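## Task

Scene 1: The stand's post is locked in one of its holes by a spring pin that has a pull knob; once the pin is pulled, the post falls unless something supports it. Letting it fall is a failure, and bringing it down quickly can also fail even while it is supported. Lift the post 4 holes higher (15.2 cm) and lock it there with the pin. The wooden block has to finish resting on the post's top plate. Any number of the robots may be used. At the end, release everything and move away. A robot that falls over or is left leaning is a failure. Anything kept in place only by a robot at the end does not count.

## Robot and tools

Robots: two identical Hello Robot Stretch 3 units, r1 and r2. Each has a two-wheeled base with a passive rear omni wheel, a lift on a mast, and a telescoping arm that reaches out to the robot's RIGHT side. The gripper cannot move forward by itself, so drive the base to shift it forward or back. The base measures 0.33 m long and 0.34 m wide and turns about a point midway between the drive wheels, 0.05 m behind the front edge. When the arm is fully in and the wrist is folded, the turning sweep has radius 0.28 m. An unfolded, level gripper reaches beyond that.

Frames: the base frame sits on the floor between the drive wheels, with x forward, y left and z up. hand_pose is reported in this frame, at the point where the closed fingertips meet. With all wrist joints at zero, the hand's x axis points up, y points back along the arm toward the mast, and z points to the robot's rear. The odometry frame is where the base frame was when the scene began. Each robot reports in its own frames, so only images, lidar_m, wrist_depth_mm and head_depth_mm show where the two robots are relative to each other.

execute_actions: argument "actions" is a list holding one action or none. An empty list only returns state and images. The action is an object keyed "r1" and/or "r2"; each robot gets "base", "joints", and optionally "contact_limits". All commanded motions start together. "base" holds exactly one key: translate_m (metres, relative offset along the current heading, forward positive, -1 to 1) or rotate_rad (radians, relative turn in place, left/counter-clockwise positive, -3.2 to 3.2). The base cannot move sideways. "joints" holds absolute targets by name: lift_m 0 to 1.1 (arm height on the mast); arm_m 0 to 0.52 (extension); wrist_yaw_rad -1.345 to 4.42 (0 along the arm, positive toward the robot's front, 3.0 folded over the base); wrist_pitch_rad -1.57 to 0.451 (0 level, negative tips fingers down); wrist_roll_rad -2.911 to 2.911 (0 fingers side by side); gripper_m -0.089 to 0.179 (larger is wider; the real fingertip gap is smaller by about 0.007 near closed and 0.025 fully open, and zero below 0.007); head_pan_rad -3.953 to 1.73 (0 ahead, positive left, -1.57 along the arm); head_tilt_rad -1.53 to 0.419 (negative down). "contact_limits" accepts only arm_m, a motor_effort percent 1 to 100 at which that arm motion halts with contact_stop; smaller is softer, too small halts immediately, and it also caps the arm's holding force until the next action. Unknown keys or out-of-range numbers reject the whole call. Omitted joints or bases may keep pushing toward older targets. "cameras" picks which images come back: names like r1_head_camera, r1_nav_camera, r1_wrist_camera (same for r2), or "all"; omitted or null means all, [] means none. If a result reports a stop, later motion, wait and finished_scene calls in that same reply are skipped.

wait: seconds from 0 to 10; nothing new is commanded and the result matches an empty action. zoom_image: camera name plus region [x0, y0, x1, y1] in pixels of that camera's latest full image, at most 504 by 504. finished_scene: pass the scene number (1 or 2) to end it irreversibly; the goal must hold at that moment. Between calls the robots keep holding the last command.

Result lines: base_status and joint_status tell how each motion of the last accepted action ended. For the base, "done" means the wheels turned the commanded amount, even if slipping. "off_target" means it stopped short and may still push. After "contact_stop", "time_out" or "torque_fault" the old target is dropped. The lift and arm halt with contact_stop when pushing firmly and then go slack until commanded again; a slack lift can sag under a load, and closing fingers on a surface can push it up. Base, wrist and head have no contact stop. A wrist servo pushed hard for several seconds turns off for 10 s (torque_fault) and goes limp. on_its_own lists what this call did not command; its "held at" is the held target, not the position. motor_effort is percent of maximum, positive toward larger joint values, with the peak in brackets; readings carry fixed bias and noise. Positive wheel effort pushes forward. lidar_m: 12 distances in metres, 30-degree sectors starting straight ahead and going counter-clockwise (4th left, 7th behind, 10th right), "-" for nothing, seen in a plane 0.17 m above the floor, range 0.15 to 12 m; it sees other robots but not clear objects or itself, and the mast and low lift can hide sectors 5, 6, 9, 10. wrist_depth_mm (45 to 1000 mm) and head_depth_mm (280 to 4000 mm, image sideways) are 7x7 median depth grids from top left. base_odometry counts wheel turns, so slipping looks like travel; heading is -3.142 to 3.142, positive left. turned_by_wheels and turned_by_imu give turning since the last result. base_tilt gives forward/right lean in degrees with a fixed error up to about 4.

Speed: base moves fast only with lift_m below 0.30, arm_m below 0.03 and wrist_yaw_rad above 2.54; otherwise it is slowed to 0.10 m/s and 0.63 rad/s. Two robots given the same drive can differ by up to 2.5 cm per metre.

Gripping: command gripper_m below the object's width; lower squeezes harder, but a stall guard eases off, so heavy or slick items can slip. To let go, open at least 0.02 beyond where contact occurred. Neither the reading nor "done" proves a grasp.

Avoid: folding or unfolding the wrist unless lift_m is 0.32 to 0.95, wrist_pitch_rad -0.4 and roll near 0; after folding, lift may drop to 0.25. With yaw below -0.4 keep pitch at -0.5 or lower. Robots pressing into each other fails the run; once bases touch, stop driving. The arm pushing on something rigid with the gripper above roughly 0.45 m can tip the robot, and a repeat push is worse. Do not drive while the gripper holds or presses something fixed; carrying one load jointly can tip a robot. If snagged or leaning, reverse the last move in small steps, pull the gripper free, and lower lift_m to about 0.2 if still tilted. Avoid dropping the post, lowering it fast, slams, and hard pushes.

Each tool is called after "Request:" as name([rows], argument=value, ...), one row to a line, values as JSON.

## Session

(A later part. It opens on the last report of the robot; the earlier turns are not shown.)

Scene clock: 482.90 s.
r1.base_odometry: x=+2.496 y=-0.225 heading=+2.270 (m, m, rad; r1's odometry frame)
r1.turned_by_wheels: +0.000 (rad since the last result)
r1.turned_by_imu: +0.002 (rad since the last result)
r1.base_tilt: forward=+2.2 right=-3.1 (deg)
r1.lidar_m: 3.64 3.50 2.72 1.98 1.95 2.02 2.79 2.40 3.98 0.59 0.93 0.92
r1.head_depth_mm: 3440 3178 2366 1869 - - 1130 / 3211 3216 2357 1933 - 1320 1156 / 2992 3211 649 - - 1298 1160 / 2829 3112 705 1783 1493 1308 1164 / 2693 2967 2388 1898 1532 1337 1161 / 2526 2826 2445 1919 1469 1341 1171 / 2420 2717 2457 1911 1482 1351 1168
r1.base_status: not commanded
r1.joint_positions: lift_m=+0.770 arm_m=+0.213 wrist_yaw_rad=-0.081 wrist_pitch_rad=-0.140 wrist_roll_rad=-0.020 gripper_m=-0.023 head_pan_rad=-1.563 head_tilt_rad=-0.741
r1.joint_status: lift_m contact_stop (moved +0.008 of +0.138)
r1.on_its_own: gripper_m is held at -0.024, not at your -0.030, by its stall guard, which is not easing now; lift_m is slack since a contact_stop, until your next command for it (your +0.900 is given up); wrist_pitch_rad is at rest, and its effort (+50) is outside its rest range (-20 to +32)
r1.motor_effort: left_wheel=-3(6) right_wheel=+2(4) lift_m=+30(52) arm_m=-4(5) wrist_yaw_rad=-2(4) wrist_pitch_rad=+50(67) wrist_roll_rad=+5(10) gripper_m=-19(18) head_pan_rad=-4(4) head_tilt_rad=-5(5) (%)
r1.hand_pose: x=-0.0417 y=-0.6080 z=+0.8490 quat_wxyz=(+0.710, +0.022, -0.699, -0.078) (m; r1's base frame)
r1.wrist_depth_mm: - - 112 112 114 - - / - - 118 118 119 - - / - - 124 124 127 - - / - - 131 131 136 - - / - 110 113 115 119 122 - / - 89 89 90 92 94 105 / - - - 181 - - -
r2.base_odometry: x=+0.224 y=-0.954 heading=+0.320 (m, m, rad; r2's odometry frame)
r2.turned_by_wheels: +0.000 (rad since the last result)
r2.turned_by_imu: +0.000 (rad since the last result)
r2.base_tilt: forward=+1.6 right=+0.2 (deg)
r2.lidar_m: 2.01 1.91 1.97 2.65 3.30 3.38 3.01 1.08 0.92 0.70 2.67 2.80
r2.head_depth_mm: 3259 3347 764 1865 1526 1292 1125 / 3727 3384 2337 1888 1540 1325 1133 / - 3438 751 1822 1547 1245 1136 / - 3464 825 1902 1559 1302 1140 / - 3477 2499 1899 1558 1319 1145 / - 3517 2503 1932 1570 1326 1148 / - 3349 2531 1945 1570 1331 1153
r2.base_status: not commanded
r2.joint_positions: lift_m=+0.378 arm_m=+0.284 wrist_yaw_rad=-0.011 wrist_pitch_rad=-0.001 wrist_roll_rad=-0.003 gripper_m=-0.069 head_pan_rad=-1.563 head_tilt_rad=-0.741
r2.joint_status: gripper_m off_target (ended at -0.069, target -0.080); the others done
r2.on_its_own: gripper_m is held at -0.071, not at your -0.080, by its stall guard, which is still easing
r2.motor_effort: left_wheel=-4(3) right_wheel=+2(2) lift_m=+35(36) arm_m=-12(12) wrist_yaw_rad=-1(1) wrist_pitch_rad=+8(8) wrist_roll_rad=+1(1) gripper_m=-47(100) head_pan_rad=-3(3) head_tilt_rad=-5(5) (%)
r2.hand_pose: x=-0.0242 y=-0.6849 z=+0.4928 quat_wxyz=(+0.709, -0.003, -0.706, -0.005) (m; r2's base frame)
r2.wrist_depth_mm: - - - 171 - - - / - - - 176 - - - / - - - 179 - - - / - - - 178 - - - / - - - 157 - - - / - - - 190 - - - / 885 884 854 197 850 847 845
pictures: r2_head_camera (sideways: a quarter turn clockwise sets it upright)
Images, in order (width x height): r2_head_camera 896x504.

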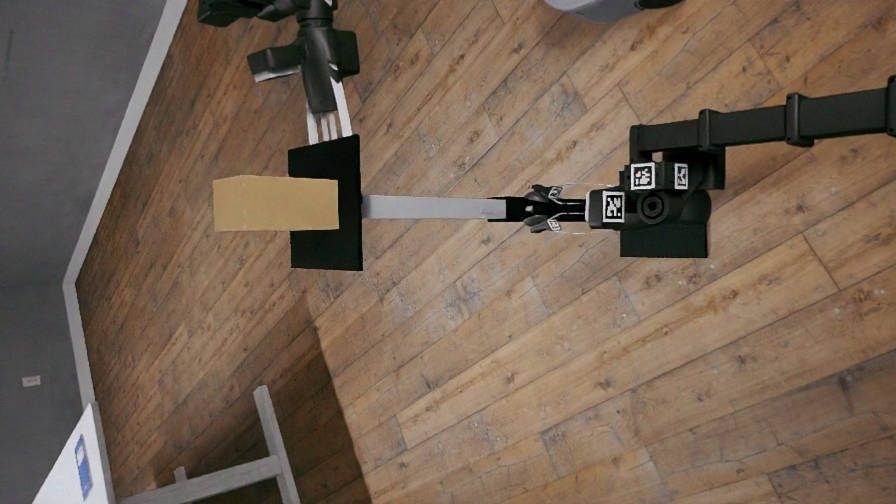

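Request:
execute_actions([
  {"r1":{"joints":{"lift_m":0.759}},"r2":{"joints":{"gripper_m":-0.075}}},
], cameras=[])

Request:
execute_actions([
  {"r2":{"joints":{"arm_m":0.276,"gripper_m":-0.08}}},
], cameras=["r2_head_camera"])

Request:
zoom_image(camera="r2_head_camera", region=[460,150,620,270])

Scene clock: 494.77 s.
r1.base_odometry: x=+2.496 y=-0.225 heading=+2.270 (m, m, rad; r1's odometry frame)
r1.turned_by_wheels: +0.000 (rad since the last result)
r1.turned_by_imu: +0.003 (rad since the last result)
r1.base_tilt: forward=+2.2 right=-3.2 (deg)
r1.lidar_m: 3.63 3.50 2.72 1.98 1.95 2.01 2.79 2.40 3.97 0.59 0.93 0.92
r1.head_depth_mm: 3423 3194 2354 1874 1596 - - / 3206 3184 2362 1936 - 1319 1148 / 3004 3202 651 678 - 1292 1159 / 2861 3114 705 1206 1494 1310 1165 / 2675 2952 2398 1898 1528 1336 1171 / 2571 2829 2427 1911 1466 1347 1175 / 2460 2688 2455 1927 1476 1346 1176
r1.base_status: not commanded
r1.joint_positions: lift_m=+0.759 arm_m=+0.213 wrist_yaw_rad=-0.082 wrist_pitch_rad=-0.104 wrist_roll_rad=-0.019 gripper_m=-0.023 head_pan_rad=-1.563 head_tilt_rad=-0.741
r1.joint_status: all done
r1.on_its_own: gripper_m is held at -0.024, not at your -0.030, by its stall guard, which is not easing now; wrist_pitch_rad is at rest, and its effort (+39) is outside its rest range (-20 to +32)
r1.motor_effort: left_wheel=-3(3) right_wheel=+2(2) lift_m=+34(34) arm_m=+0(0) wrist_yaw_rad=-1(1) wrist_pitch_rad=+39(40) wrist_roll_rad=+4(4) gripper_m=-17(18) head_pan_rad=-4(4) head_tilt_rad=-5(5) (%)
r1.hand_pose: x=-0.0421 y=-0.6095 z=+0.8466 quat_wxyz=(+0.711, +0.009, -0.700, -0.066) (m; r1's base frame)
r1.wrist_depth_mm: - - 114 114 116 - - / - - 120 119 122 - - / - - 125 126 128 - - / - - 132 132 136 - - / - 106 109 112 116 119 - / - 86 87 89 91 94 - / - - - 177 - - -
r2.base_odometry: x=+0.224 y=-0.954 heading=+0.320 (m, m, rad; r2's odometry frame)
r2.turned_by_wheels: +0.000 (rad since the last result)
r2.turned_by_imu: +0.001 (rad since the last result)
r2.base_tilt: forward=+1.7 right=+0.1 (deg)
r2.lidar_m: 2.00 1.91 1.97 2.65 3.28 3.36 3.00 1.08 0.92 0.70 2.67 2.81
r2.head_depth_mm: 3307 3321 765 1875 1529 1302 1125 / 3735 3334 2240 1865 1545 1320 1128 / - 3363 753 1821 1547 1256 1138 / - 3474 827 1905 1555 1297 1141 / - 3468 2448 1925 1558 1322 1144 / - 3503 2471 1916 1568 1324 1146 / - 3363 2489 1922 1588 1333 1149
r2.base_status: not commanded
r2.joint_positions: lift_m=+0.378 arm_m=+0.284 wrist_yaw_rad=-0.011 wrist_pitch_rad=-0.001 wrist_roll_rad=-0.003 gripper_m=-0.072 head_pan_rad=-1.563 head_tilt_rad=-0.741
r2.joint_status: all done
r2.motor_effort: left_wheel=-3(3) right_wheel=+2(2) lift_m=+36(36) arm_m=-12(12) wrist_yaw_rad=-1(1) wrist_pitch_rad=+8(8) wrist_roll_rad=+1(1) gripper_m=-50(99) head_pan_rad=-3(4) head_tilt_rad=-5(5) (%)
r2.hand_pose: x=-0.0242 y=-0.6849 z=+0.4928 quat_wxyz=(+0.709, -0.003, -0.706, -0.005) (m; r2's base frame)
r2.wrist_depth_mm: - - - 171 - - - / - - - 177 - - - / - - - 179 - - - / - - - 178 - - - / - - - 157 - - - / - - - 191 - - - / 887 877 864 197 855 834 841
pictures: none
No camera images: the call's "cameras" was empty. Leave "cameras" out to get every camera's image.

Scene clock: 495.97 s.
r1.base_odometry: x=+2.496 y=-0.225 heading=+2.270 (m, m, rad; r1's odometry frame)
r1.turned_by_wheels: +0.000 (rad since the last result)
r1.turned_by_imu: +0.000 (rad since the last result)
r1.base_tilt: forward=+2.2 right=-3.2 (deg)
r1.lidar_m: 3.64 3.51 2.72 1.99 1.96 2.02 2.79 2.39 3.97 0.59 0.93 0.92
r1.head_depth_mm: 3462 3211 2344 1867 1583 - - / 3182 3186 2364 1940 - 1325 1153 / 3030 3211 651 681 - 1296 1155 / 2846 3095 708 1210 1498 1309 1160 / 2686 2963 2430 1902 1525 1337 1166 / 2551 2841 2442 1919 1472 1340 1168 / 2442 2701 2454 1922 1480 1351 1176
r1.base_status: not commanded
r1.joint_positions: lift_m=+0.759 arm_m=+0.213 wrist_yaw_rad=-0.082 wrist_pitch_rad=-0.108 wrist_roll_rad=-0.019 gripper_m=-0.023 head_pan_rad=-1.563 head_tilt_rad=-0.741
r1.joint_status: not commanded
r1.on_its_own: gripper_m is held at -0.024, not at your -0.030, by its stall guard, which is not easing now; wrist_pitch_rad is at rest, and its effort (+40) is outside its rest range (-20 to +32)
r1.motor_effort: left_wheel=-2(3) right_wheel=+2(1) lift_m=+34(34) arm_m=+0(0) wrist_yaw_rad=+0(1) wrist_pitch_rad=+40(41) wrist_roll_rad=+4(4) gripper_m=-18(18) head_pan_rad=-4(4) head_tilt_rad=-5(5) (%)
r1.hand_pose: x=-0.0421 y=-0.6093 z=+0.8457 quat_wxyz=(+0.711, +0.010, -0.700, -0.067) (m; r1's base frame)
r1.wrist_depth_mm: - - 114 114 116 - - / - - 119 119 121 - - / - - 125 125 128 - - / - - 131 132 136 - - / - 107 110 113 116 119 - / - 86 88 90 92 94 - / - - - 177 - - -
r2.base_odometry: x=+0.224 y=-0.954 heading=+0.320 (m, m, rad; r2's odometry frame)
r2.turned_by_wheels: +0.000 (rad since the last result)
r2.turned_by_imu: +0.000 (rad since the last result)
r2.base_tilt: forward=+1.6 right=+0.2 (deg)
r2.lidar_m: 2.00 1.91 1.98 2.65 3.29 3.37 3.01 1.08 0.92 0.70 2.66 2.80
r2.head_depth_mm: 3276 3291 765 1862 1536 1294 1133 / 3684 3370 2241 1869 1548 1317 1130 / - 3370 754 1836 1543 1252 1135 / - 3433 829 1899 1552 1299 1142 / - 3481 2467 1916 1558 1322 1145 / - 3491 2490 1934 1569 1323 1145 / - 3327 2497 1930 1574 1333 1147
r2.base_status: not commanded
r2.joint_positions: lift_m=+0.378 arm_m=+0.282 wrist_yaw_rad=-0.010 wrist_pitch_rad=+0.001 wrist_roll_rad=-0.003 gripper_m=-0.073 head_pan_rad=-1.563 head_tilt_rad=-0.741
r2.joint_status: arm_m contact_stop (moved -0.002 of -0.008); gripper_m off_target (ended at -0.073, target -0.080)
r2.on_its_own: gripper_m is held at -0.076, not at your -0.080, by its stall guard, which is still easing; arm_m is slack since a contact_stop, until your next command for it (your +0.276 is given up)
r2.motor_effort: left_wheel=-3(3) right_wheel=+2(3) lift_m=+36(35) arm_m=+0(38) wrist_yaw_rad=-2(9) wrist_pitch_rad=+7(8) wrist_roll_rad=+1(1) gripper_m=-46(84) head_pan_rad=-3(2) head_tilt_rad=-5(5) (%)
r2.hand_pose: x=-0.0240 y=-0.6833 z=+0.4932 quat_wxyz=(+0.709, -0.003, -0.706, -0.004) (m; r2's base frame)
r2.wrist_depth_mm: - - - 173 - - - / - - - 178 - - - / - - - 180 - - - / - - - 180 - - - / - - - 152 - - - / - - - 148 - - - / 890 872 875 198 858 846 845
pictures: r2_head_camera (sideways: a quarter turn clockwise sets it upright)
Images, in order (width x height): r2_head_camera 896x504.

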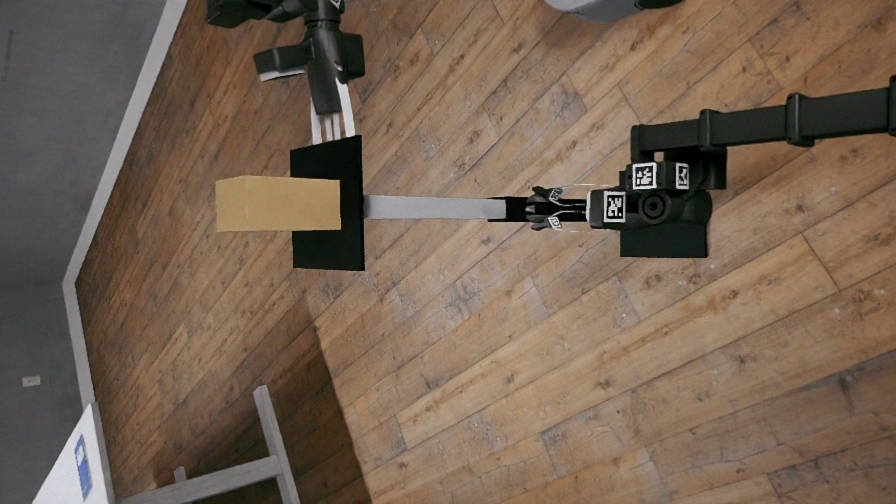

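Region (460, 150, 620, 270) of r2_head_camera's 896x504 image, scaled by 3.150, with more detail than that image has; it fills the top 378 rows of this view, and the rest is white.

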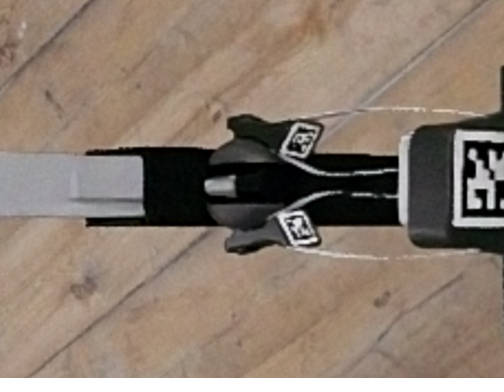

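Pin is out. Lift now.

Request:
execute_actions([
  {"r1":{"joints":{"lift_m":0.9}},"r2":{"joints":{"arm_m":0.281,"gripper_m":-0.085}}},
], cameras=["r2_head_camera"])

Scene clock: 504.03 s.
r1.base_odometry: x=+2.496 y=-0.225 heading=+2.270 (m, m, rad; r1's odometry frame)
r1.turned_by_wheels: +0.000 (rad since the last result)
r1.turned_by_imu: +0.003 (rad since the last result)
r1.base_tilt: forward=+2.2 right=-3.2 (deg)
r1.lidar_m: 3.63 3.51 2.73 1.99 1.95 2.02 2.79 2.39 3.96 0.59 0.92 0.93
r1.head_depth_mm: 3395 3194 2333 1855 - - 1131 / 3211 3236 2359 1931 - 1324 1152 / 2989 3239 651 - 1447 1298 1166 / 2845 3078 703 1800 1493 1308 1164 / 2680 2958 2419 1915 1529 1343 1165 / 2557 2863 2431 1914 1472 1349 1164 / 2424 2695 2445 1922 1475 1349 1173
r1.base_status: not commanded
r1.joint_positions: lift_m=+0.771 arm_m=+0.213 wrist_yaw_rad=-0.081 wrist_pitch_rad=-0.143 wrist_roll_rad=-0.022 gripper_m=-0.023 head_pan_rad=-1.563 head_tilt_rad=-0.741
r1.joint_status: lift_m contact_stop (moved +0.012 of +0.141)
r1.on_its_own: gripper_m is held at -0.024, not at your -0.030, by its stall guard, which is not easing now; lift_m is slack since a contact_stop, until your next command for it (your +0.900 is given up); wrist_pitch_rad is at rest, and its effort (+51) is outside its rest range (-20 to +32)
r1.motor_effort: left_wheel=-4(9) right_wheel=+3(4) lift_m=+30(52) arm_m=-4(4) wrist_yaw_rad=-2(3) wrist_pitch_rad=+51(68) wrist_roll_rad=+5(8) gripper_m=-18(19) head_pan_rad=-4(4) head_tilt_rad=-5(5) (%)
r1.hand_pose: x=-0.0418 y=-0.6078 z=+0.8490 quat_wxyz=(+0.711, +0.023, -0.699, -0.079) (m; r1's base frame)
r1.wrist_depth_mm: - - 113 112 114 - - / - - 118 118 121 - - / - - 124 125 127 - - / - - 132 132 136 - - / - 110 112 116 119 123 - / - 89 91 90 92 94 105 / - - - 181 - - -
r2.base_odometry: x=+0.224 y=-0.954 heading=+0.320 (m, m, rad; r2's odometry frame)
r2.turned_by_wheels: +0.000 (rad since the last result)
r2.turned_by_imu: +0.001 (rad since the last result)
r2.base_tilt: forward=+1.6 right=+0.2 (deg)
r2.lidar_m: 2.00 1.91 1.97 2.65 3.30 3.37 3.00 1.08 0.92 0.70 2.67 2.80
r2.head_depth_mm: 3306 3325 764 1866 1527 1295 1121 / 3699 3368 2334 1871 1542 1317 1126 / - 3400 751 1827 1552 1253 1132 / - 3451 827 1897 1555 1310 1140 / - 3455 2472 1902 1564 1316 1139 / - 3501 2494 1932 1563 1322 1149 / - 3335 2510 1938 1577 1329 1157
r2.base_status: not commanded
r2.joint_positions: lift_m=+0.378 arm_m=+0.282 wrist_yaw_rad=-0.010 wrist_pitch_rad=+0.001 wrist_roll_rad=-0.003 gripper_m=-0.074 head_pan_rad=-1.563 head_tilt_rad=-0.741
r2.joint_status: gripper_m off_target (ended at -0.074, target -0.085); the others done
r2.on_its_own: gripper_m is held at -0.076, not at your -0.085, by its stall guard, which is still easing
r2.motor_effort: left_wheel=-2(3) right_wheel=+2(2) lift_m=+36(35) arm_m=-13(13) wrist_yaw_rad=-1(2) wrist_pitch_rad=+7(7) wrist_roll_rad=+1(1) gripper_m=-31(99) head_pan_rad=-3(3) head_tilt_rad=-5(5) (%)
r2.hand_pose: x=-0.0241 y=-0.6830 z=+0.4932 quat_wxyz=(+0.709, -0.004, -0.706, -0.004) (m; r2's base frame)
r2.wrist_depth_mm: - - - 173 - - - / - - - 178 - - - / - - - 181 - - - / - - - 180 - - - / - - - 153 - - - / - - - 149 - - - / 905 862 863 199 842 844 844
pictures: r2_head_camera (sideways: a quarter turn clockwise sets it upright)
Images, in order (width x height): r2_head_camera 896x504.

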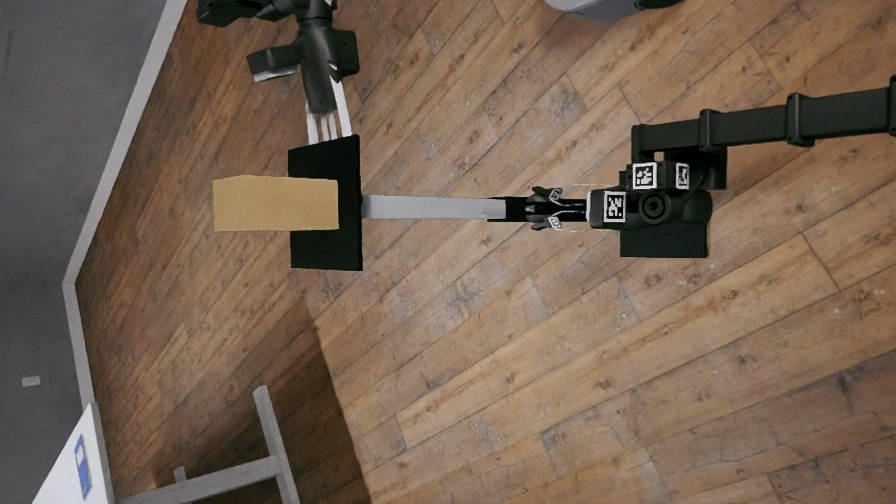

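Request:
execute_actions([
  {"r1":{"joints":{"lift_m":0.76}},"r2":{"joints":{"gripper_m":-0.075}}},
], cameras=[])

Request:
execute_actions([
  {"r2":{"joints":{"arm_m":0.278,"gripper_m":-0.078},"contact_limits":{"arm_m":50}}},
], cameras=[])

Request:
execute_actions([
  {"r1":{"joints":{"lift_m":0.9}},"r2":{"joints":{"arm_m":0.278,"gripper_m":-0.082},"contact_limits":{"arm_m":50}}},
], cameras=["r2_head_camera"])

Scene clock: 516.93 s.
r1.base_odometry: x=+2.496 y=-0.225 heading=+2.270 (m, m, rad; r1's odometry frame)
r1.turned_by_wheels: +0.000 (rad since the last result)
r1.turned_by_imu: +0.003 (rad since the last result)
r1.base_tilt: forward=+2.2 right=-3.2 (deg)
r1.lidar_m: 3.64 3.50 2.72 1.99 1.96 2.01 2.78 2.40 3.99 0.59 0.93 0.92
r1.head_depth_mm: 3468 3213 2353 1878 1589 - - / 3238 3172 2388 1970 - 1327 1156 / 2994 3193 651 681 - 1288 1155 / 2828 3091 708 1735 1497 1304 1165 / 2690 2968 2413 1914 1536 1340 1164 / 2538 2844 2429 1918 1466 1345 1170 / 2427 2680 2463 1934 1483 1346 1175
r1.base_status: not commanded
r1.joint_positions: lift_m=+0.759 arm_m=+0.213 wrist_yaw_rad=-0.082 wrist_pitch_rad=-0.108 wrist_roll_rad=-0.020 gripper_m=-0.023 head_pan_rad=-1.563 head_tilt_rad=-0.741
r1.joint_status: all done
r1.on_its_own: gripper_m is held at -0.024, not at your -0.030, by its stall guard, which is not easing now; wrist_pitch_rad is at rest, and its effort (+41) is outside its rest range (-20 to +32)
r1.motor_effort: left_wheel=-3(3) right_wheel=+3(2) lift_m=+35(35) arm_m=+0(0) wrist_yaw_rad=+0(0) wrist_pitch_rad=+41(42) wrist_roll_rad=+4(5) gripper_m=-18(18) head_pan_rad=-5(4) head_tilt_rad=-5(5) (%)
r1.hand_pose: x=-0.0422 y=-0.6092 z=+0.8466 quat_wxyz=(+0.711, +0.010, -0.700, -0.067) (m; r1's base frame)
r1.wrist_depth_mm: - - 114 114 116 - - / - - 120 120 122 - - / - - 125 125 128 - - / - - 132 132 136 - - / - 107 109 113 116 120 - / - 86 88 90 91 94 - / - - - 178 - - -
r2.base_odometry: x=+0.224 y=-0.954 heading=+0.320 (m, m, rad; r2's odometry frame)
r2.turned_by_wheels: +0.000 (rad since the last result)
r2.turned_by_imu: +0.001 (rad since the last result)
r2.base_tilt: forward=+1.6 right=+0.3 (deg)
r2.lidar_m: 2.00 1.92 1.98 2.65 3.29 3.37 2.99 1.08 0.92 0.70 2.66 2.80
r2.head_depth_mm: 3257 3315 767 1868 1523 1294 1131 / 3735 3401 2242 1887 1541 1307 1126 / - 3384 755 1836 1545 1254 1131 / - 3444 830 1904 1550 1302 1140 / - 3488 2461 1908 1557 1315 1147 / - 3500 2504 1937 1567 1330 1146 / - 3369 2505 1944 1568 1335 1151
r2.base_status: not commanded
r2.joint_positions: lift_m=+0.378 arm_m=+0.282 wrist_yaw_rad=-0.011 wrist_pitch_rad=+0.001 wrist_roll_rad=-0.003 gripper_m=-0.073 head_pan_rad=-1.563 head_tilt_rad=-0.741
r2.joint_status: all done
r2.motor_effort: left_wheel=-2(2) right_wheel=+2(1) lift_m=+35(36) arm_m=-13(13) wrist_yaw_rad=-1(0) wrist_pitch_rad=+7(7) wrist_roll_rad=+1(1) gripper_m=-46(99) head_pan_rad=-2(2) head_tilt_rad=-5(5) (%)
r2.hand_pose: x=-0.0243 y=-0.6830 z=+0.4932 quat_wxyz=(+0.709, -0.004, -0.706, -0.004) (m; r2's base frame)
r2.wrist_depth_mm: - - - 173 - - - / - - - 178 - - - / - - - 180 - - - / - - - 181 - - - / - - - 153 - - - / - - - 148 - - - / 908 881 857 199 845 845 838
pictures: none
No camera images: the call's "cameras" was empty. Leave "cameras" out to get every camera's image.

Scene clock: 517.50 s.
r1.base_odometry: x=+2.496 y=-0.225 heading=+2.270 (m, m, rad; r1's odometry frame)
r1.turned_by_wheels: +0.000 (rad since the last result)
r1.turned_by_imu: +0.000 (rad since the last result)
r1.base_tilt: forward=+2.2 right=-3.3 (deg)
r1.lidar_m: 3.64 3.51 2.72 1.99 1.95 2.02 2.80 2.40 3.96 0.59 0.92 0.92
r1.head_depth_mm: 3372 3159 2351 1874 1573 - - / 3207 3208 2354 1958 - 1322 1153 / 2964 3210 651 681 - 1290 1160 / 2860 3110 709 1744 1497 1310 1158 / 2645 2956 2393 1907 1538 1341 1171 / 2551 2861 2445 1915 1475 1347 1171 / 2414 2666 2456 1931 1477 1351 1178
r1.base_status: not commanded
r1.joint_positions: lift_m=+0.759 arm_m=+0.213 wrist_yaw_rad=-0.082 wrist_pitch_rad=-0.109 wrist_roll_rad=-0.020 gripper_m=-0.023 head_pan_rad=-1.563 head_tilt_rad=-0.741
r1.joint_status: not commanded
r1.on_its_own: gripper_m is held at -0.024, not at your -0.030, by its stall guard, which is not easing now; wrist_pitch_rad is at rest, and its effort (+41) is outside its rest range (-20 to +32)
r1.motor_effort: left_wheel=-3(3) right_wheel=+3(2) lift_m=+34(34) arm_m=+0(0) wrist_yaw_rad=+0(0) wrist_pitch_rad=+41(41) wrist_roll_rad=+4(4) gripper_m=-18(18) head_pan_rad=-4(4) head_tilt_rad=-5(5) (%)
r1.hand_pose: x=-0.0422 y=-0.6092 z=+0.8465 quat_wxyz=(+0.711, +0.010, -0.700, -0.068) (m; r1's base frame)
r1.wrist_depth_mm: - - 114 114 116 - - / - - 120 119 121 - - / - - 126 126 128 - - / - - 132 132 136 - - / - 106 109 113 117 120 - / - 86 88 90 91 94 - / - - - 176 - - -
r2.base_odometry: x=+0.224 y=-0.954 heading=+0.320 (m, m, rad; r2's odometry frame)
r2.turned_by_wheels: +0.000 (rad since the last result)
r2.turned_by_imu: +0.000 (rad since the last result)
r2.base_tilt: forward=+1.6 right=+0.3 (deg)
r2.lidar_m: 2.01 1.92 1.97 2.65 3.30 3.38 2.99 1.09 0.92 0.71 2.66 2.80
r2.head_depth_mm: 3311 3337 763 1873 1527 1295 1128 / 3744 3347 2208 1870 1537 1317 1130 / - 3422 754 1833 1548 1248 1136 / - 3407 826 1905 1552 1301 1138 / - 3513 2471 1914 1563 1320 1143 / - 3509 2507 1919 1578 1327 1146 / - 3303 2492 1939 1579 1328 1157
r2.base_status: not commanded
r2.joint_positions: lift_m=+0.378 arm_m=+0.280 wrist_yaw_rad=-0.011 wrist_pitch_rad=+0.001 wrist_roll_rad=-0.003 gripper_m=-0.076 head_pan_rad=-1.563 head_tilt_rad=-0.741
r2.joint_status: all done
r2.on_its_own: arm_m is at rest, and its effort (-29) is outside its rest range (-14 to +14)
r2.motor_effort: left_wheel=-1(2) right_wheel=+1(1) lift_m=+36(36) arm_m=-29(31) wrist_yaw_rad=-1(1) wrist_pitch_rad=+7(7) wrist_roll_rad=+1(1) gripper_m=-48(70) head_pan_rad=-3(3) head_tilt_rad=-5(5) (%)
r2.contact_limits: arm_m 50 (drawing in: default 34, maximum 55; extending or still: default 45, maximum 74)
r2.hand_pose: x=-0.0243 y=-0.6810 z=+0.4933 quat_wxyz=(+0.709, -0.004, -0.706, -0.004) (m; r2's base frame)
r2.wrist_depth_mm: - - - 175 - - - / - - - 180 - - - / - - - 182 - - - / - - - 183 - - - / - - - 152 - - - / - - - 170 - - - / 895 890 858 201 866 846 837
pictures: none
No camera images: the call's "cameras" was empty. Leave "cameras" out to get every camera's image.

Scene clock: 519.60 s.
r1.base_odometry: x=+2.496 y=-0.225 heading=+2.270 (m, m, rad; r1's odometry frame)
r1.turned_by_wheels: +0.000 (rad since the last result)
r1.turned_by_imu: +0.001 (rad since the last result)
r1.base_tilt: forward=+2.2 right=-3.2 (deg)
r1.lidar_m: 3.65 3.51 2.71 1.99 1.95 2.02 2.78 2.40 3.97 0.59 0.92 0.92
r1.head_depth_mm: 3426 3197 - - 1547 1313 1156 / 3179 3219 - - 1545 1321 1158 / 3005 550 - - 1517 1297 1153 / 2786 563 2168 1862 1494 1311 1165 / 2672 2975 2330 1895 1532 1334 1168 / 2571 2804 2420 1927 1471 1342 1171 / 2416 2665 2446 1919 1473 1344 1170
r1.base_status: not commanded
r1.joint_positions: lift_m=+0.899 arm_m=+0.213 wrist_yaw_rad=-0.082 wrist_pitch_rad=-0.124 wrist_roll_rad=-0.020 gripper_m=-0.023 head_pan_rad=-1.563 head_tilt_rad=-0.741
r1.joint_status: all done
r1.on_its_own: gripper_m is held at -0.024, not at your -0.030, by its stall guard, which is not easing now; wrist_pitch_rad is at rest, and its effort (+46) is outside its rest range (-20 to +32)
r1.motor_effort: left_wheel=-3(3) right_wheel=+3(2) lift_m=+35(37) arm_m=+0(0) wrist_yaw_rad=-1(1) wrist_pitch_rad=+46(46) wrist_roll_rad=+4(4) gripper_m=-18(18) head_pan_rad=-4(4) head_tilt_rad=-6(5) (%)
r1.hand_pose: x=-0.0421 y=-0.6083 z=+0.9824 quat_wxyz=(+0.711, +0.016, -0.700, -0.073) (m; r1's base frame)
r1.wrist_depth_mm: - - 113 113 115 - - / - - 118 118 121 - - / - - 124 125 128 - - / - - 132 132 136 - - / - 108 112 114 118 122 - / - 88 90 92 94 96 - / - - - 179 - - -
r2.base_odometry: x=+0.224 y=-0.954 heading=+0.320 (m, m, rad; r2's odometry frame)
r2.turned_by_wheels: +0.000 (rad since the last result)
r2.turned_by_imu: +0.000 (rad since the last result)
r2.base_tilt: forward=+1.5 right=+0.2 (deg)
r2.lidar_m: 2.00 1.91 1.98 2.66 3.29 3.40 2.99 1.08 0.92 0.70 2.66 2.81
r2.head_depth_mm: 3270 661 2380 1871 1530 1302 1128 / 3751 3339 2399 1872 1540 1311 1127 / - 647 2259 1833 1544 1250 1135 / - 751 2443 1900 1564 1307 1138 / - 3460 2465 1914 1562 1323 1142 / - 3509 2492 1919 1574 1320 1146 / - 3372 2502 1932 1581 1335 1147
r2.base_status: not commanded
r2.joint_positions: lift_m=+0.378 arm_m=+0.280 wrist_yaw_rad=-0.011 wrist_pitch_rad=+0.001 wrist_roll_rad=-0.003 gripper_m=-0.071 head_pan_rad=-1.563 head_tilt_rad=-0.741
r2.joint_status: gripper_m off_target (ended at -0.071, target -0.082); the others done
r2.on_its_own: gripper_m is held at -0.073, not at your -0.082, by its stall guard, which is still easing; arm_m is at rest, and its effort (-29) is outside its rest range (-14 to +14)
r2.motor_effort: left_wheel=-1(2) right_wheel=+1(1) lift_m=+36(36) arm_m=-29(29) wrist_yaw_rad=-1(1) wrist_pitch_rad=+7(7) wrist_roll_rad=+1(1) gripper_m=-45(77) head_pan_rad=-4(2) head_tilt_rad=-5(5) (%)
r2.contact_limits: arm_m 50 (drawing in: default 34, maximum 55; extending or still: default 45, maximum 74)
r2.hand_pose: x=-0.0243 y=-0.6810 z=+0.4933 quat_wxyz=(+0.709, -0.004, -0.706, -0.004) (m; r2's base frame)
r2.wrist_depth_mm: - - - 176 - - - / - - - 180 - - - / - - - 183 - - - / - - - 182 - - - / - - - 152 - - - / - - - 171 - - - / 900 884 861 201 856 865 837
pictures: r2_head_camera (sideways: a quarter turn clockwise sets it upright)
Images, in order (width x height): r2_head_camera 896x504.

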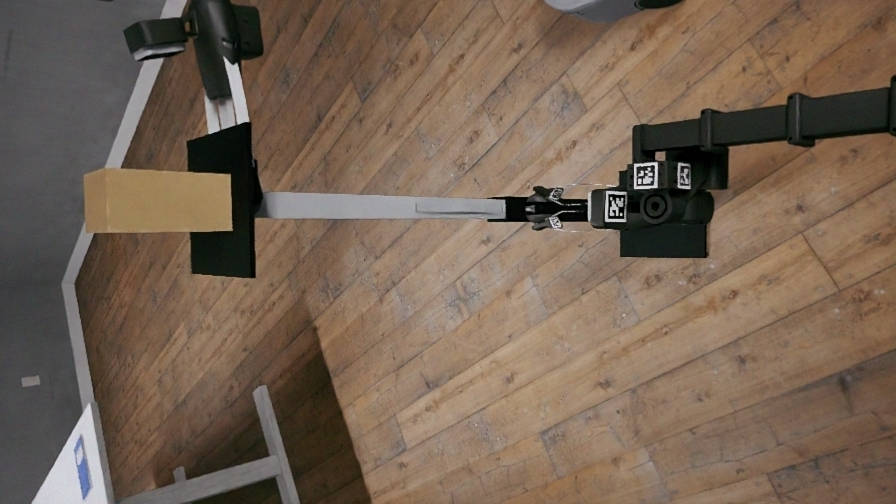

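Request:
execute_actions([
  {"r2":{"joints":{"arm_m":0.283,"gripper_m":0.06}}},
], cameras=[])

Request:
execute_actions([
  {"r1":{"joints":{"lift_m":0.918}}},
], cameras=["r2_head_camera"])

Request:
zoom_image(camera="r2_head_camera", region=[460,150,620,270])

Scene clock: 528.67 s.
r1.base_odometry: x=+2.496 y=-0.225 heading=+2.270 (m, m, rad; r1's odometry frame)
r1.turned_by_wheels: +0.000 (rad since the last result)
r1.turned_by_imu: +0.002 (rad since the last result)
r1.base_tilt: forward=+2.2 right=-3.2 (deg)
r1.lidar_m: 3.65 3.50 2.72 1.99 1.96 2.01 2.79 2.39 3.97 0.59 0.92 0.92
r1.head_depth_mm: 3437 3163 - - 1550 1320 1150 / 3183 3229 - 1758 1558 1325 1151 / 3043 550 - - 1519 1282 1163 / 2850 561 633 1835 1445 1309 1161 / 2708 2965 2330 1898 1467 1333 1165 / 2538 2837 2416 1913 1466 1346 1172 / 2415 2682 2432 1929 1467 1347 1170
r1.base_status: not commanded
r1.joint_positions: lift_m=+0.900 arm_m=+0.213 wrist_yaw_rad=-0.082 wrist_pitch_rad=-0.191 wrist_roll_rad=-0.027 gripper_m=-0.023 head_pan_rad=-1.563 head_tilt_rad=-0.742
r1.joint_status: not commanded
r1.on_its_own: wrist_pitch_rad is held at -0.141, not at your +0.020, by its stall guard, which is not easing now; gripper_m is held at -0.024, not at your -0.030, by its stall guard, which is not easing now
r1.motor_effort: left_wheel=-2(2) right_wheel=+1(3) lift_m=+33(34) arm_m=-3(3) wrist_yaw_rad=+0(0) wrist_pitch_rad=+16(16) wrist_roll_rad=+8(7) gripper_m=-19(18) head_pan_rad=-4(4) head_tilt_rad=-5(5) (%)
r1.hand_pose: x=-0.0418 y=-0.6044 z=+0.9660 quat_wxyz=(+0.710, +0.040, -0.696, -0.096) (m; r1's base frame)
r1.wrist_depth_mm: - - 111 111 112 - - / - - 117 117 119 - - / - - 125 125 127 - - / - 162 134 132 136 - - / - 111 114 118 121 125 - / 95 90 91 93 95 97 - / - - - 187 - - -
r2.base_odometry: x=+0.224 y=-0.954 heading=+0.320 (m, m, rad; r2's odometry frame)
r2.turned_by_wheels: +0.000 (rad since the last result)
r2.turned_by_imu: +0.001 (rad since the last result)
r2.base_tilt: forward=+1.7 right=+0.1 (deg)
r2.lidar_m: 2.01 1.92 1.98 2.65 3.30 3.37 2.99 1.09 0.92 0.70 2.66 2.80
r2.head_depth_mm: 3272 667 2380 1869 1537 1297 1129 / 3680 3351 2424 1892 1540 1322 1132 / - 663 2168 1841 1540 1249 1138 / - 3089 2352 1897 1549 1300 1144 / - 3445 2454 1914 1571 1322 1149 / - 3545 2485 1934 1575 1328 1151 / - 3341 2509 1950 1575 1327 1153
r2.base_status: not commanded
r2.joint_positions: lift_m=+0.378 arm_m=+0.283 wrist_yaw_rad=-0.015 wrist_pitch_rad=-0.001 wrist_roll_rad=-0.003 gripper_m=+0.060 head_pan_rad=-1.563 head_tilt_rad=-0.741
r2.joint_status: all done
r2.motor_effort: left_wheel=-2(9) right_wheel=+1(6) lift_m=+35(36) arm_m=+7(20) wrist_yaw_rad=+3(20) wrist_pitch_rad=+8(8) wrist_roll_rad=+1(1) gripper_m=+1(90) head_pan_rad=-2(3) head_tilt_rad=-5(5) (%)
r2.hand_pose: x=-0.0252 y=-0.6837 z=+0.4929 quat_wxyz=(+0.709, -0.005, -0.706, -0.006) (m; r2's base frame)
r2.wrist_depth_mm: - - - 173 - - - / - - - 178 - - - / - - - 177 - - - / - - - 180 - - - / - - - 184 - - - / - - - 193 - - - / 889 879 868 199 850 848 835
pictures: none
No camera images: the call's "cameras" was empty. Leave "cameras" out to get every camera's image.

Scene clock: 529.57 s.
r1.base_odometry: x=+2.496 y=-0.225 heading=+2.270 (m, m, rad; r1's odometry frame)
r1.turned_by_wheels: +0.000 (rad since the last result)
r1.turned_by_imu: +0.000 (rad since the last result)
r1.base_tilt: forward=+2.2 right=-3.1 (deg)
r1.lidar_m: 3.64 3.51 2.73 1.99 1.95 2.02 2.79 2.40 3.96 0.59 0.93 0.92
r1.head_depth_mm: 3406 3178 - 1777 1540 1317 1145 / 3215 3369 - 1765 1553 1326 1156 / 2988 539 - 1776 1528 1293 1160 / 2802 560 2144 1827 1447 1310 1163 / 2662 2946 2332 1902 1462 1339 1157 / 2561 2848 2424 1915 1467 1345 1171 / 2422 2714 2423 1909 1469 1348 1164
r1.base_status: not commanded
r1.joint_positions: lift_m=+0.917 arm_m=+0.213 wrist_yaw_rad=-0.082 wrist_pitch_rad=-0.195 wrist_roll_rad=-0.027 gripper_m=-0.023 head_pan_rad=-1.563 head_tilt_rad=-0.742
r1.joint_status: all done
r1.on_its_own: wrist_pitch_rad is held at -0.141, not at your +0.020, by its stall guard, which is not easing now; gripper_m is held at -0.024, not at your -0.030, by its stall guard, which is not easing now
r1.motor_effort: left_wheel=-2(2) right_wheel=+0(1) lift_m=+36(39) arm_m=-3(3) wrist_yaw_rad=+0(0) wrist_pitch_rad=+17(18) wrist_roll_rad=+7(8) gripper_m=-18(19) head_pan_rad=-4(4) head_tilt_rad=-5(5) (%)
r1.hand_pose: x=-0.0418 y=-0.6041 z=+0.9829 quat_wxyz=(+0.710, +0.041, -0.696, -0.097) (m; r1's base frame)
r1.wrist_depth_mm: - - 111 110 112 - - / - - 117 116 119 - - / - - 124 124 127 - - / - 161 133 132 137 - - / - 111 115 117 120 124 - / 95 90 91 93 95 97 - / - - - 189 - - -
r2.base_odometry: x=+0.224 y=-0.954 heading=+0.320 (m, m, rad; r2's odometry frame)
r2.turned_by_wheels: +0.000 (rad since the last result)
r2.turned_by_imu: +0.000 (rad since the last result)
r2.base_tilt: forward=+1.6 right=+0.2 (deg)
r2.lidar_m: 2.00 1.92 1.98 2.65 3.30 3.38 3.00 1.08 0.92 0.70 2.67 2.79
r2.head_depth_mm: 3261 662 2394 1868 1541 1301 1132 / 3732 3325 2428 1873 1534 1320 1134 / - 649 2244 1825 1542 1255 1139 / - 744 2446 1906 1551 1296 1140 / - 3450 2456 1916 1575 1313 1146 / - 3532 2496 1926 1569 1324 1153 / - 3337 2497 1928 1576 1322 1156
r2.base_status: not commanded
r2.joint_positions: lift_m=+0.378 arm_m=+0.283 wrist_yaw_rad=-0.015 wrist_pitch_rad=-0.001 wrist_roll_rad=-0.003 gripper_m=+0.060 head_pan_rad=-1.563 head_tilt_rad=-0.741
r2.joint_status: not commanded
r2.motor_effort: left_wheel=-2(2) right_wheel=+1(1) lift_m=+35(36) arm_m=+7(7) wrist_yaw_rad=+3(3) wrist_pitch_rad=+8(7) wrist_roll_rad=+1(1) gripper_m=+1(1) head_pan_rad=-3(3) head_tilt_rad=-5(5) (%)
r2.hand_pose: x=-0.0252 y=-0.6837 z=+0.4929 quat_wxyz=(+0.709, -0.005, -0.706, -0.006) (m; r2's base frame)
r2.wrist_depth_mm: - - - 173 - - - / - - - 178 - - - / - - - 181 - - - / - - - 180 - - - / - - - 183 - - - / - - - 192 - - - / 879 875 870 199 845 836 843
pictures: r2_head_camera (sideways: a quarter turn clockwise sets it upright)
Images, in order (width x height): r2_head_camera 896x504.

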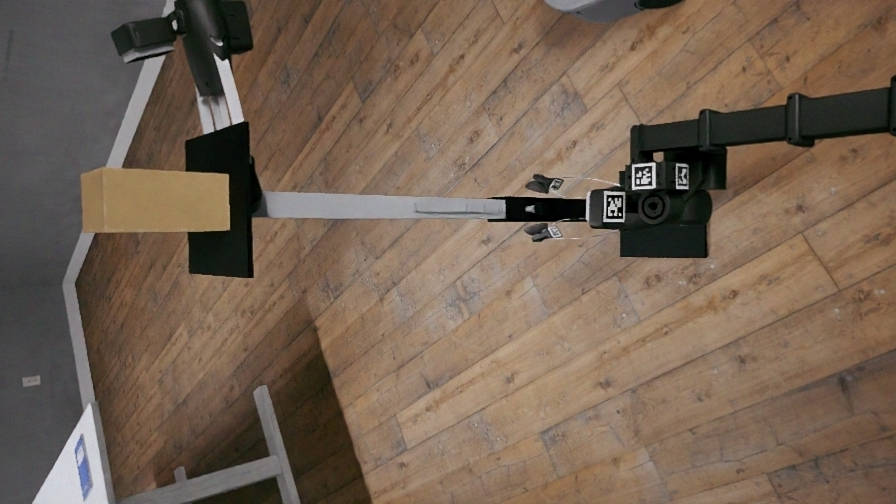

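Region (460, 150, 620, 270) of r2_head_camera's 896x504 image, scaled by 3.150, with more detail than that image has; it fills the top 378 rows of this view, and the rest is white.

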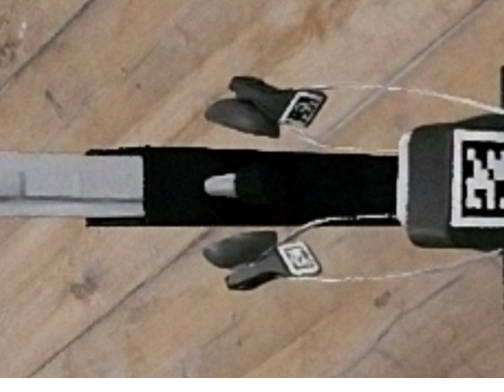

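Request:
execute_actions([
  {"r1":{"joints":{"lift_m":0.933}}},
], cameras=["r2_head_camera"])

Request:
zoom_image(camera="r2_head_camera", region=[380,150,620,270])

Scene clock: 535.73 s.
r1.base_odometry: x=+2.496 y=-0.225 heading=+2.270 (m, m, rad; r1's odometry frame)
r1.turned_by_wheels: +0.000 (rad since the last result)
r1.turned_by_imu: +0.001 (rad since the last result)
r1.base_tilt: forward=+2.3 right=-3.2 (deg)
r1.lidar_m: 3.64 3.51 2.73 1.99 1.95 2.02 2.78 2.40 3.94 0.59 0.93 0.92
r1.head_depth_mm: 3431 3388 - 1812 1548 1317 1152 / 3177 3404 - 1796 1551 1318 1150 / 2920 529 - 1777 1520 1292 1159 / 2775 550 2230 1851 1456 1313 1158 / 2704 2949 2404 1906 1460 1337 1167 / 2552 2843 2424 1923 1470 1344 1174 / 2429 2685 2437 1919 1472 1353 1170
r1.base_status: not commanded
r1.joint_positions: lift_m=+0.932 arm_m=+0.213 wrist_yaw_rad=-0.082 wrist_pitch_rad=-0.194 wrist_roll_rad=-0.027 gripper_m=-0.023 head_pan_rad=-1.563 head_tilt_rad=-0.742
r1.joint_status: all done
r1.on_its_own: wrist_pitch_rad is held at -0.141, not at your +0.020, by its stall guard, which is not easing now; gripper_m is held at -0.024, not at your -0.030, by its stall guard, which is not easing now
r1.motor_effort: left_wheel=-3(4) right_wheel=+3(2) lift_m=+34(39) arm_m=-3(3) wrist_yaw_rad=+0(1) wrist_pitch_rad=+16(16) wrist_roll_rad=+7(8) gripper_m=-18(19) head_pan_rad=-4(4) head_tilt_rad=-5(5) (%)
r1.hand_pose: x=-0.0418 y=-0.6042 z=+0.9982 quat_wxyz=(+0.710, +0.041, -0.696, -0.097) (m; r1's base frame)
r1.wrist_depth_mm: - - 110 110 112 - - / - - 117 117 119 - - / - - 124 124 127 - - / - 162 134 133 137 - - / - 111 114 117 121 125 - / 95 89 91 93 95 97 - / - - - 188 - - -
r2.base_odometry: x=+0.224 y=-0.954 heading=+0.320 (m, m, rad; r2's odometry frame)
r2.turned_by_wheels: +0.000 (rad since the last result)
r2.turned_by_imu: +0.000 (rad since the last result)
r2.base_tilt: forward=+1.7 right=+0.1 (deg)
r2.lidar_m: 2.00 1.92 1.98 2.65 3.29 3.39 2.97 1.09 0.92 0.70 2.66 2.80
r2.head_depth_mm: 3302 655 2397 1874 1531 1292 1124 / 3760 3056 2409 1874 1549 1319 1134 / - 648 2216 1827 1533 1254 1133 / - 2932 2475 1905 1559 1307 1135 / - 3472 2480 1919 1569 1317 1139 / - 3501 2488 1935 1577 1325 1147 / - 3314 2483 1943 1576 1332 1153
r2.base_status: not commanded
r2.joint_positions: lift_m=+0.378 arm_m=+0.283 wrist_yaw_rad=-0.015 wrist_pitch_rad=-0.001 wrist_roll_rad=-0.003 gripper_m=+0.060 head_pan_rad=-1.563 head_tilt_rad=-0.741
r2.joint_status: not commanded
r2.motor_effort: left_wheel=-2(2) right_wheel=+1(0) lift_m=+35(36) arm_m=+7(7) wrist_yaw_rad=+3(3) wrist_pitch_rad=+8(8) wrist_roll_rad=+0(1) gripper_m=+0(1) head_pan_rad=-3(3) head_tilt_rad=-5(5) (%)
r2.hand_pose: x=-0.0252 y=-0.6837 z=+0.4929 quat_wxyz=(+0.709, -0.005, -0.706, -0.006) (m; r2's base frame)
r2.wrist_depth_mm: - - - 173 - - - / - - - 178 - - - / - - - 178 - - - / - - - 180 - - - / - - - 184 - - - / - - - 192 - - - / 875 880 868 198 844 854 845
pictures: r2_head_camera (sideways: a quarter turn clockwise sets it upright)
Images, in order (width x height): r2_head_camera 896x504.

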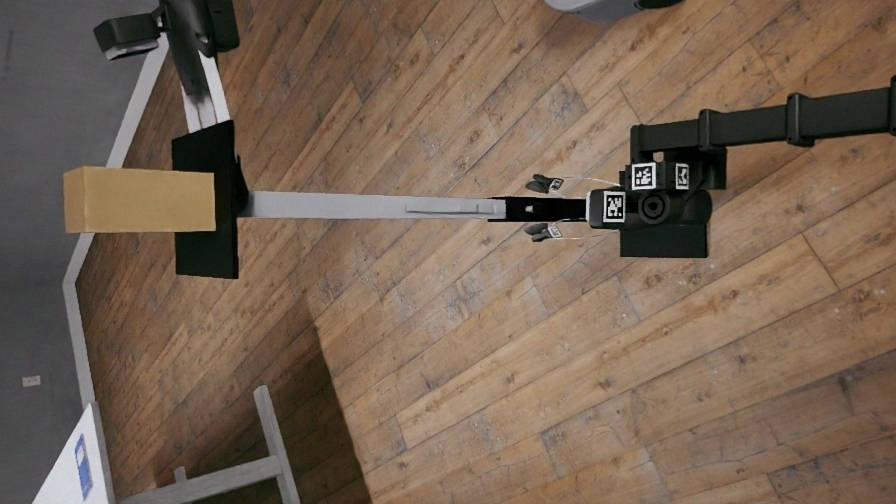

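Region (380, 150, 620, 270) of r2_head_camera's 896x504 image, scaled by 2.100, with more detail than that image has.

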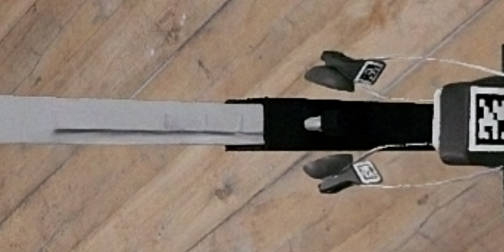

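Request:
execute_actions([
  {"r1":{"joints":{"lift_m":0.922}},"r2":{"joints":{"arm_m":0.0}}},
], cameras=["r2_head_camera"])

Scene clock: 543.90 s.
r1.base_odometry: x=+2.496 y=-0.225 heading=+2.270 (m, m, rad; r1's odometry frame)
r1.turned_by_wheels: +0.000 (rad since the last result)
r1.turned_by_imu: +0.002 (rad since the last result)
r1.base_tilt: forward=+2.2 right=-3.2 (deg)
r1.lidar_m: 3.63 3.50 2.72 1.99 1.95 2.02 2.79 2.39 3.98 0.59 0.93 0.92
r1.head_depth_mm: 3465 3295 - 1795 1552 1317 1154 / 3174 3354 - 1773 1554 1326 1152 / 2938 529 - 1783 1517 1294 1154 / 2783 551 2251 1841 1530 1305 1165 / 2675 2961 2425 1900 1568 1339 1167 / 2530 2840 2410 1908 1577 1349 1167 / 2414 2701 2432 1931 1484 1340 1174
r1.base_status: not commanded
r1.joint_positions: lift_m=+0.922 arm_m=+0.213 wrist_yaw_rad=-0.082 wrist_pitch_rad=-0.163 wrist_roll_rad=-0.024 gripper_m=-0.023 head_pan_rad=-1.563 head_tilt_rad=-0.742
r1.joint_status: all done
r1.on_its_own: wrist_pitch_rad is held at -0.141, not at your +0.020, by its stall guard, which is not easing now; gripper_m is held at -0.024, not at your -0.030, by its stall guard, which is not easing now
r1.motor_effort: left_wheel=-3(2) right_wheel=+2(3) lift_m=+21(32) arm_m=-3(3) wrist_yaw_rad=-1(0) wrist_pitch_rad=+7(17) wrist_roll_rad=+6(8) gripper_m=-18(19) head_pan_rad=-4(4) head_tilt_rad=-5(5) (%)
r1.hand_pose: x=-0.0419 y=-0.6063 z=+0.9955 quat_wxyz=(+0.711, +0.030, -0.698, -0.087) (m; r1's base frame)
r1.wrist_depth_mm: - - 112 112 114 - - / - - 118 118 120 - - / - - 124 125 127 - - / - 164 132 133 136 - - / - 108 112 115 118 122 - / - 89 91 94 95 94 105 / - - - 184 - - -
r2.base_odometry: x=+0.224 y=-0.954 heading=+0.320 (m, m, rad; r2's odometry frame)
r2.turned_by_wheels: +0.000 (rad since the last result)
r2.turned_by_imu: +0.001 (rad since the last result)
r2.base_tilt: forward=+1.7 right=+0.0 (deg)
r2.lidar_m: 2.00 1.92 1.97 2.65 3.29 3.38 3.00 1.08 0.92 0.70 2.66 2.80
r2.head_depth_mm: 3250 652 2397 1873 1523 1300 1128 / 3713 2874 2407 1865 1539 1303 1133 / - 650 2230 1828 1517 1304 1179 / - 2914 2475 1895 1560 1316 1143 / - 3506 2504 1924 1563 1318 1143 / - 3494 2490 1929 1563 1322 1145 / - 3365 2501 1935 1578 1327 1155
r2.base_status: not commanded
r2.joint_positions: lift_m=+0.378 arm_m=+0.002 wrist_yaw_rad=-0.013 wrist_pitch_rad=-0.001 wrist_roll_rad=-0.003 gripper_m=+0.060 head_pan_rad=-1.563 head_tilt_rad=-0.741
r2.joint_status: all done
joint sent to its limit — the command would take r2.arm_m past its lower limit, so that joint was sent only as far as its limit.
r2.motor_effort: left_wheel=-2(2) right_wheel=+1(0) lift_m=+36(36) arm_m=-7(8) wrist_yaw_rad=+2(3) wrist_pitch_rad=+7(8) wrist_roll_rad=+1(1) gripper_m=+1(1) head_pan_rad=-3(3) head_tilt_rad=-5(5) (%)
r2.hand_pose: x=-0.0249 y=-0.4031 z=+0.4929 quat_wxyz=(+0.709, -0.004, -0.706, -0.005) (m; r2's base frame)
r2.wrist_depth_mm: - - - - - - - / - - - - - - - / - - - - - - - / - - - - - - - / - - - - - - - / - - - - - - - / 909 892 866 822 853 802 626
pictures: r2_head_camera (sideways: a quarter turn clockwise sets it upright)
Images, in order (width x height): r2_head_camera 896x504.

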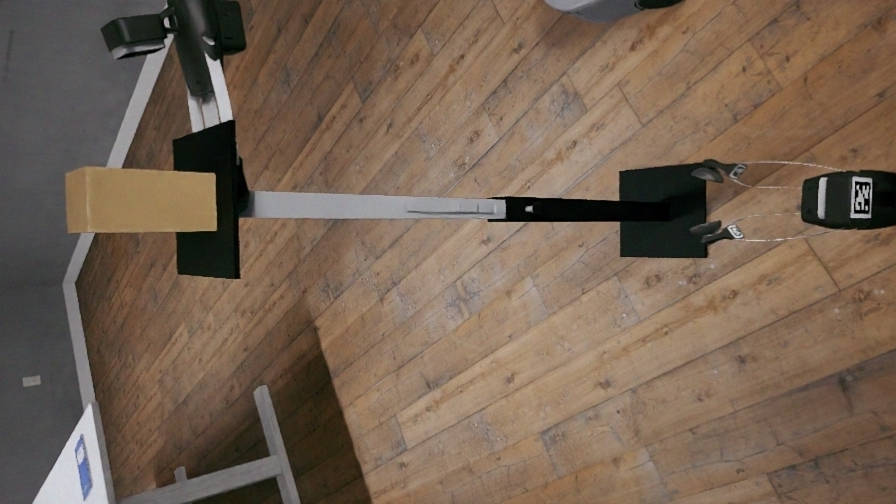

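Locked. Release r1.

Request:
execute_actions([
  {"r1":{"joints":{"gripper_m":0.09,"lift_m":0.905}}},
], cameras=[])

Request:
execute_actions([
  {"r1":{"joints":{"arm_m":0.003}}},
], cameras=["r2_head_camera","r1_head_camera"])

Scene clock: 553.83 s.
r1.base_odometry: x=+2.496 y=-0.225 heading=+2.270 (m, m, rad; r1's odometry frame)
r1.turned_by_wheels: +0.000 (rad since the last result)
r1.turned_by_imu: +0.001 (rad since the last result)
r1.base_tilt: forward=+2.3 right=-3.2 (deg)
r1.lidar_m: 3.63 3.51 2.72 1.99 1.95 2.02 2.79 2.39 3.97 0.59 0.93 0.92
r1.head_depth_mm: 3419 3166 - - 1548 1320 1151 / 3212 3197 - 1755 1557 1329 1157 / 2965 541 - 1749 1508 1293 1161 / 2771 562 2237 1866 1535 1309 1161 / 2670 2936 2434 1906 1582 1344 1168 / 2537 2833 2458 1922 1582 1340 1170 / 2411 2684 2430 1916 1469 1348 1168
r1.base_status: not commanded
r1.joint_positions: lift_m=+0.905 arm_m=+0.213 wrist_yaw_rad=-0.082 wrist_pitch_rad=-0.156 wrist_roll_rad=-0.020 gripper_m=+0.090 head_pan_rad=-1.563 head_tilt_rad=-0.742
r1.joint_status: all done
r1.on_its_own: wrist_pitch_rad is held at -0.141, not at your +0.020, by its stall guard, which is not easing now
r1.motor_effort: left_wheel=-1(2) right_wheel=+1(2) lift_m=+22(23) arm_m=+1(3) wrist_yaw_rad=+0(1) wrist_pitch_rad=+5(11) wrist_roll_rad=+4(6) gripper_m=+0(79) head_pan_rad=-4(4) head_tilt_rad=-5(5) (%)
r1.hand_pose: x=-0.0420 y=-0.6064 z=+0.9804 quat_wxyz=(+0.709, +0.027, -0.699, -0.084) (m; r1's base frame)
r1.wrist_depth_mm: - - 113 112 114 - - / - - 119 119 121 - - / - - 125 125 129 - - / - 109 114 118 122 127 - / - 84 86 88 87 89 91 / - - - 173 - - - / - - - 186 - - -
r2.base_odometry: x=+0.224 y=-0.954 heading=+0.320 (m, m, rad; r2's odometry frame)
r2.turned_by_wheels: +0.000 (rad since the last result)
r2.turned_by_imu: +0.001 (rad since the last result)
r2.base_tilt: forward=+1.6 right=+0.2 (deg)
r2.lidar_m: 2.00 1.92 1.97 2.64 3.29 3.39 3.01 1.08 0.92 0.70 2.67 2.79
r2.head_depth_mm: 3324 659 2413 1877 1525 1300 1126 / 3794 3355 2374 1866 1537 1303 1128 / - 650 2167 1850 1511 1293 1175 / - 2955 2447 1910 1567 1318 1143 / - 3497 2499 1916 1551 1315 1143 / - 3544 2475 1921 1576 1320 1149 / - 3346 2502 1939 1576 1329 1159
r2.base_status: not commanded
r2.joint_positions: lift_m=+0.378 arm_m=+0.002 wrist_yaw_rad=-0.013 wrist_pitch_rad=-0.001 wrist_roll_rad=-0.003 gripper_m=+0.060 head_pan_rad=-1.563 head_tilt_rad=-0.741
r2.joint_status: not commanded
r2.motor_effort: left_wheel=-2(2) right_wheel=+1(1) lift_m=+36(35) arm_m=-7(7) wrist_yaw_rad=+2(1) wrist_pitch_rad=+8(8) wrist_roll_rad=+1(1) gripper_m=+0(1) head_pan_rad=-3(3) head_tilt_rad=-5(5) (%)
r2.hand_pose: x=-0.0249 y=-0.4031 z=+0.4929 quat_wxyz=(+0.709, -0.004, -0.706, -0.005) (m; r2's base frame)
r2.wrist_depth_mm: - - - - - - - / - - - - - - - / - - - - - - - / - - - - - - - / - - - - - - - / - - - - - - - / 891 884 871 822 863 800 626
pictures: none
No camera images: the call's "cameras" was empty. Leave "cameras" out to get every camera's image.

Scene clock: 556.60 s.
r1.base_odometry: x=+2.496 y=-0.225 heading=+2.270 (m, m, rad; r1's odometry frame)
r1.turned_by_wheels: +0.000 (rad since the last result)
r1.turned_by_imu: +0.001 (rad since the last result)
r1.base_tilt: forward=+2.2 right=-3.2 (deg)
r1.lidar_m: 3.62 3.50 2.71 1.98 1.95 2.02 2.79 2.40 3.96 0.59 0.92 0.92
r1.head_depth_mm: 3393 3164 2345 1865 - - - / 3212 3199 2282 1896 - - - / 2943 552 2136 1935 - - 1100 / 2774 562 2161 1817 1572 1326 1162 / 2703 2975 2402 1900 1575 1336 1171 / 2587 2838 2439 1910 1577 1338 1164 / 2421 2699 2427 1933 1474 1350 1171
r1.base_status: not commanded
r1.joint_positions: lift_m=+0.905 arm_m=+0.003 wrist_yaw_rad=-0.082 wrist_pitch_rad=-0.157 wrist_roll_rad=-0.020 gripper_m=+0.090 head_pan_rad=-1.563 head_tilt_rad=-0.742
r1.joint_status: all done
r1.on_its_own: wrist_pitch_rad is held at -0.141, not at your +0.020, by its stall guard, which is not easing now
r1.motor_effort: left_wheel=-1(1) right_wheel=+1(1) lift_m=+22(22) arm_m=-3(3) wrist_yaw_rad=-1(0) wrist_pitch_rad=+5(5) wrist_roll_rad=+4(4) gripper_m=+0(1) head_pan_rad=-4(4) head_tilt_rad=-5(5) (%)
r1.hand_pose: x=-0.0420 y=-0.3968 z=+0.9801 quat_wxyz=(+0.709, +0.027, -0.699, -0.084) (m; r1's base frame)
r1.wrist_depth_mm: - - - 308 - - - / - - - 322 - - - / - - - - - - - / - - - - - - - / - - - - - - - / - - - - - - - / - - - - - - -
r2.base_odometry: x=+0.224 y=-0.954 heading=+0.320 (m, m, rad; r2's odometry frame)
r2.turned_by_wheels: +0.000 (rad since the last result)
r2.turned_by_imu: +0.000 (rad since the last result)
r2.base_tilt: forward=+1.7 right=+0.3 (deg)
r2.lidar_m: 2.00 1.91 1.98 2.65 3.30 3.39 3.00 1.08 0.92 0.70 2.66 2.81
r2.head_depth_mm: 3247 3357 2402 1876 1532 1301 1135 / 3706 3373 2399 1874 1542 1305 1128 / - 648 2240 1840 1497 1305 1178 / - 2912 2472 1905 1555 1318 1143 / - 3498 2497 1909 1555 1317 1145 / - 3540 2488 1917 1565 1328 1143 / - 3381 2512 1937 1578 1329 1148
r2.base_status: not commanded
r2.joint_positions: lift_m=+0.378 arm_m=+0.002 wrist_yaw_rad=-0.013 wrist_pitch_rad=-0.001 wrist_roll_rad=-0.003 gripper_m=+0.060 head_pan_rad=-1.563 head_tilt_rad=-0.741
r2.joint_status: not commanded
r2.motor_effort: left_wheel=-3(2) right_wheel=+0(0) lift_m=+35(36) arm_m=-7(7) wrist_yaw_rad=+1(2) wrist_pitch_rad=+8(8) wrist_roll_rad=+1(1) gripper_m=+1(1) head_pan_rad=-3(3) head_tilt_rad=-5(5) (%)
r2.hand_pose: x=-0.0249 y=-0.4031 z=+0.4929 quat_wxyz=(+0.709, -0.004, -0.706, -0.005) (m; r2's base frame)
r2.wrist_depth_mm: - - - - - - - / - - - - - - - / - - - - - - - / - - - - - - - / - - - - - - - / - - - - - - - / 907 886 868 822 852 819 623
pictures: r1_head_camera (sideways: a quarter turn clockwise sets it upright), r2_head_camera (sideways: a quarter turn clockwise sets it upright)
Images, in order (width x height): r1_head_camera 896x504, r2_head_camera 896x504.

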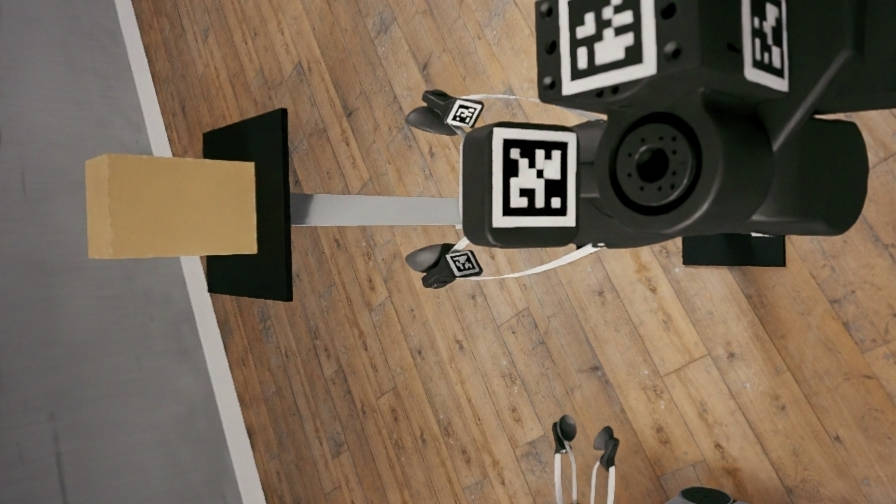

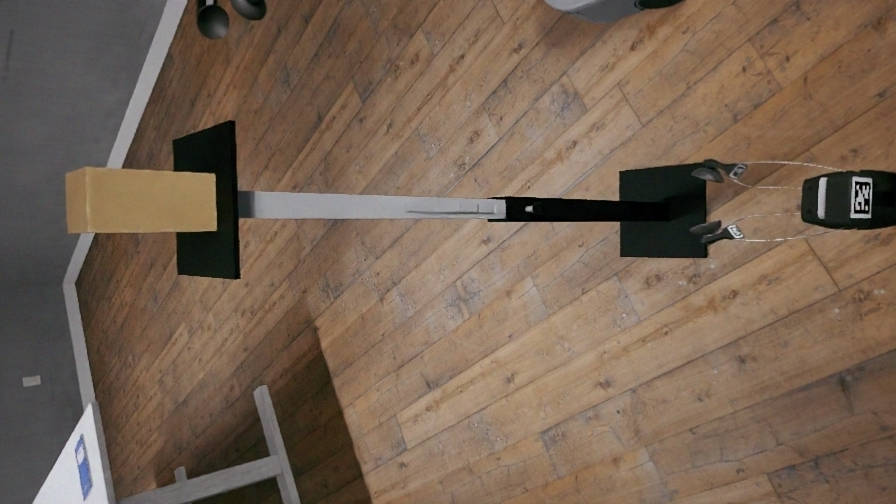

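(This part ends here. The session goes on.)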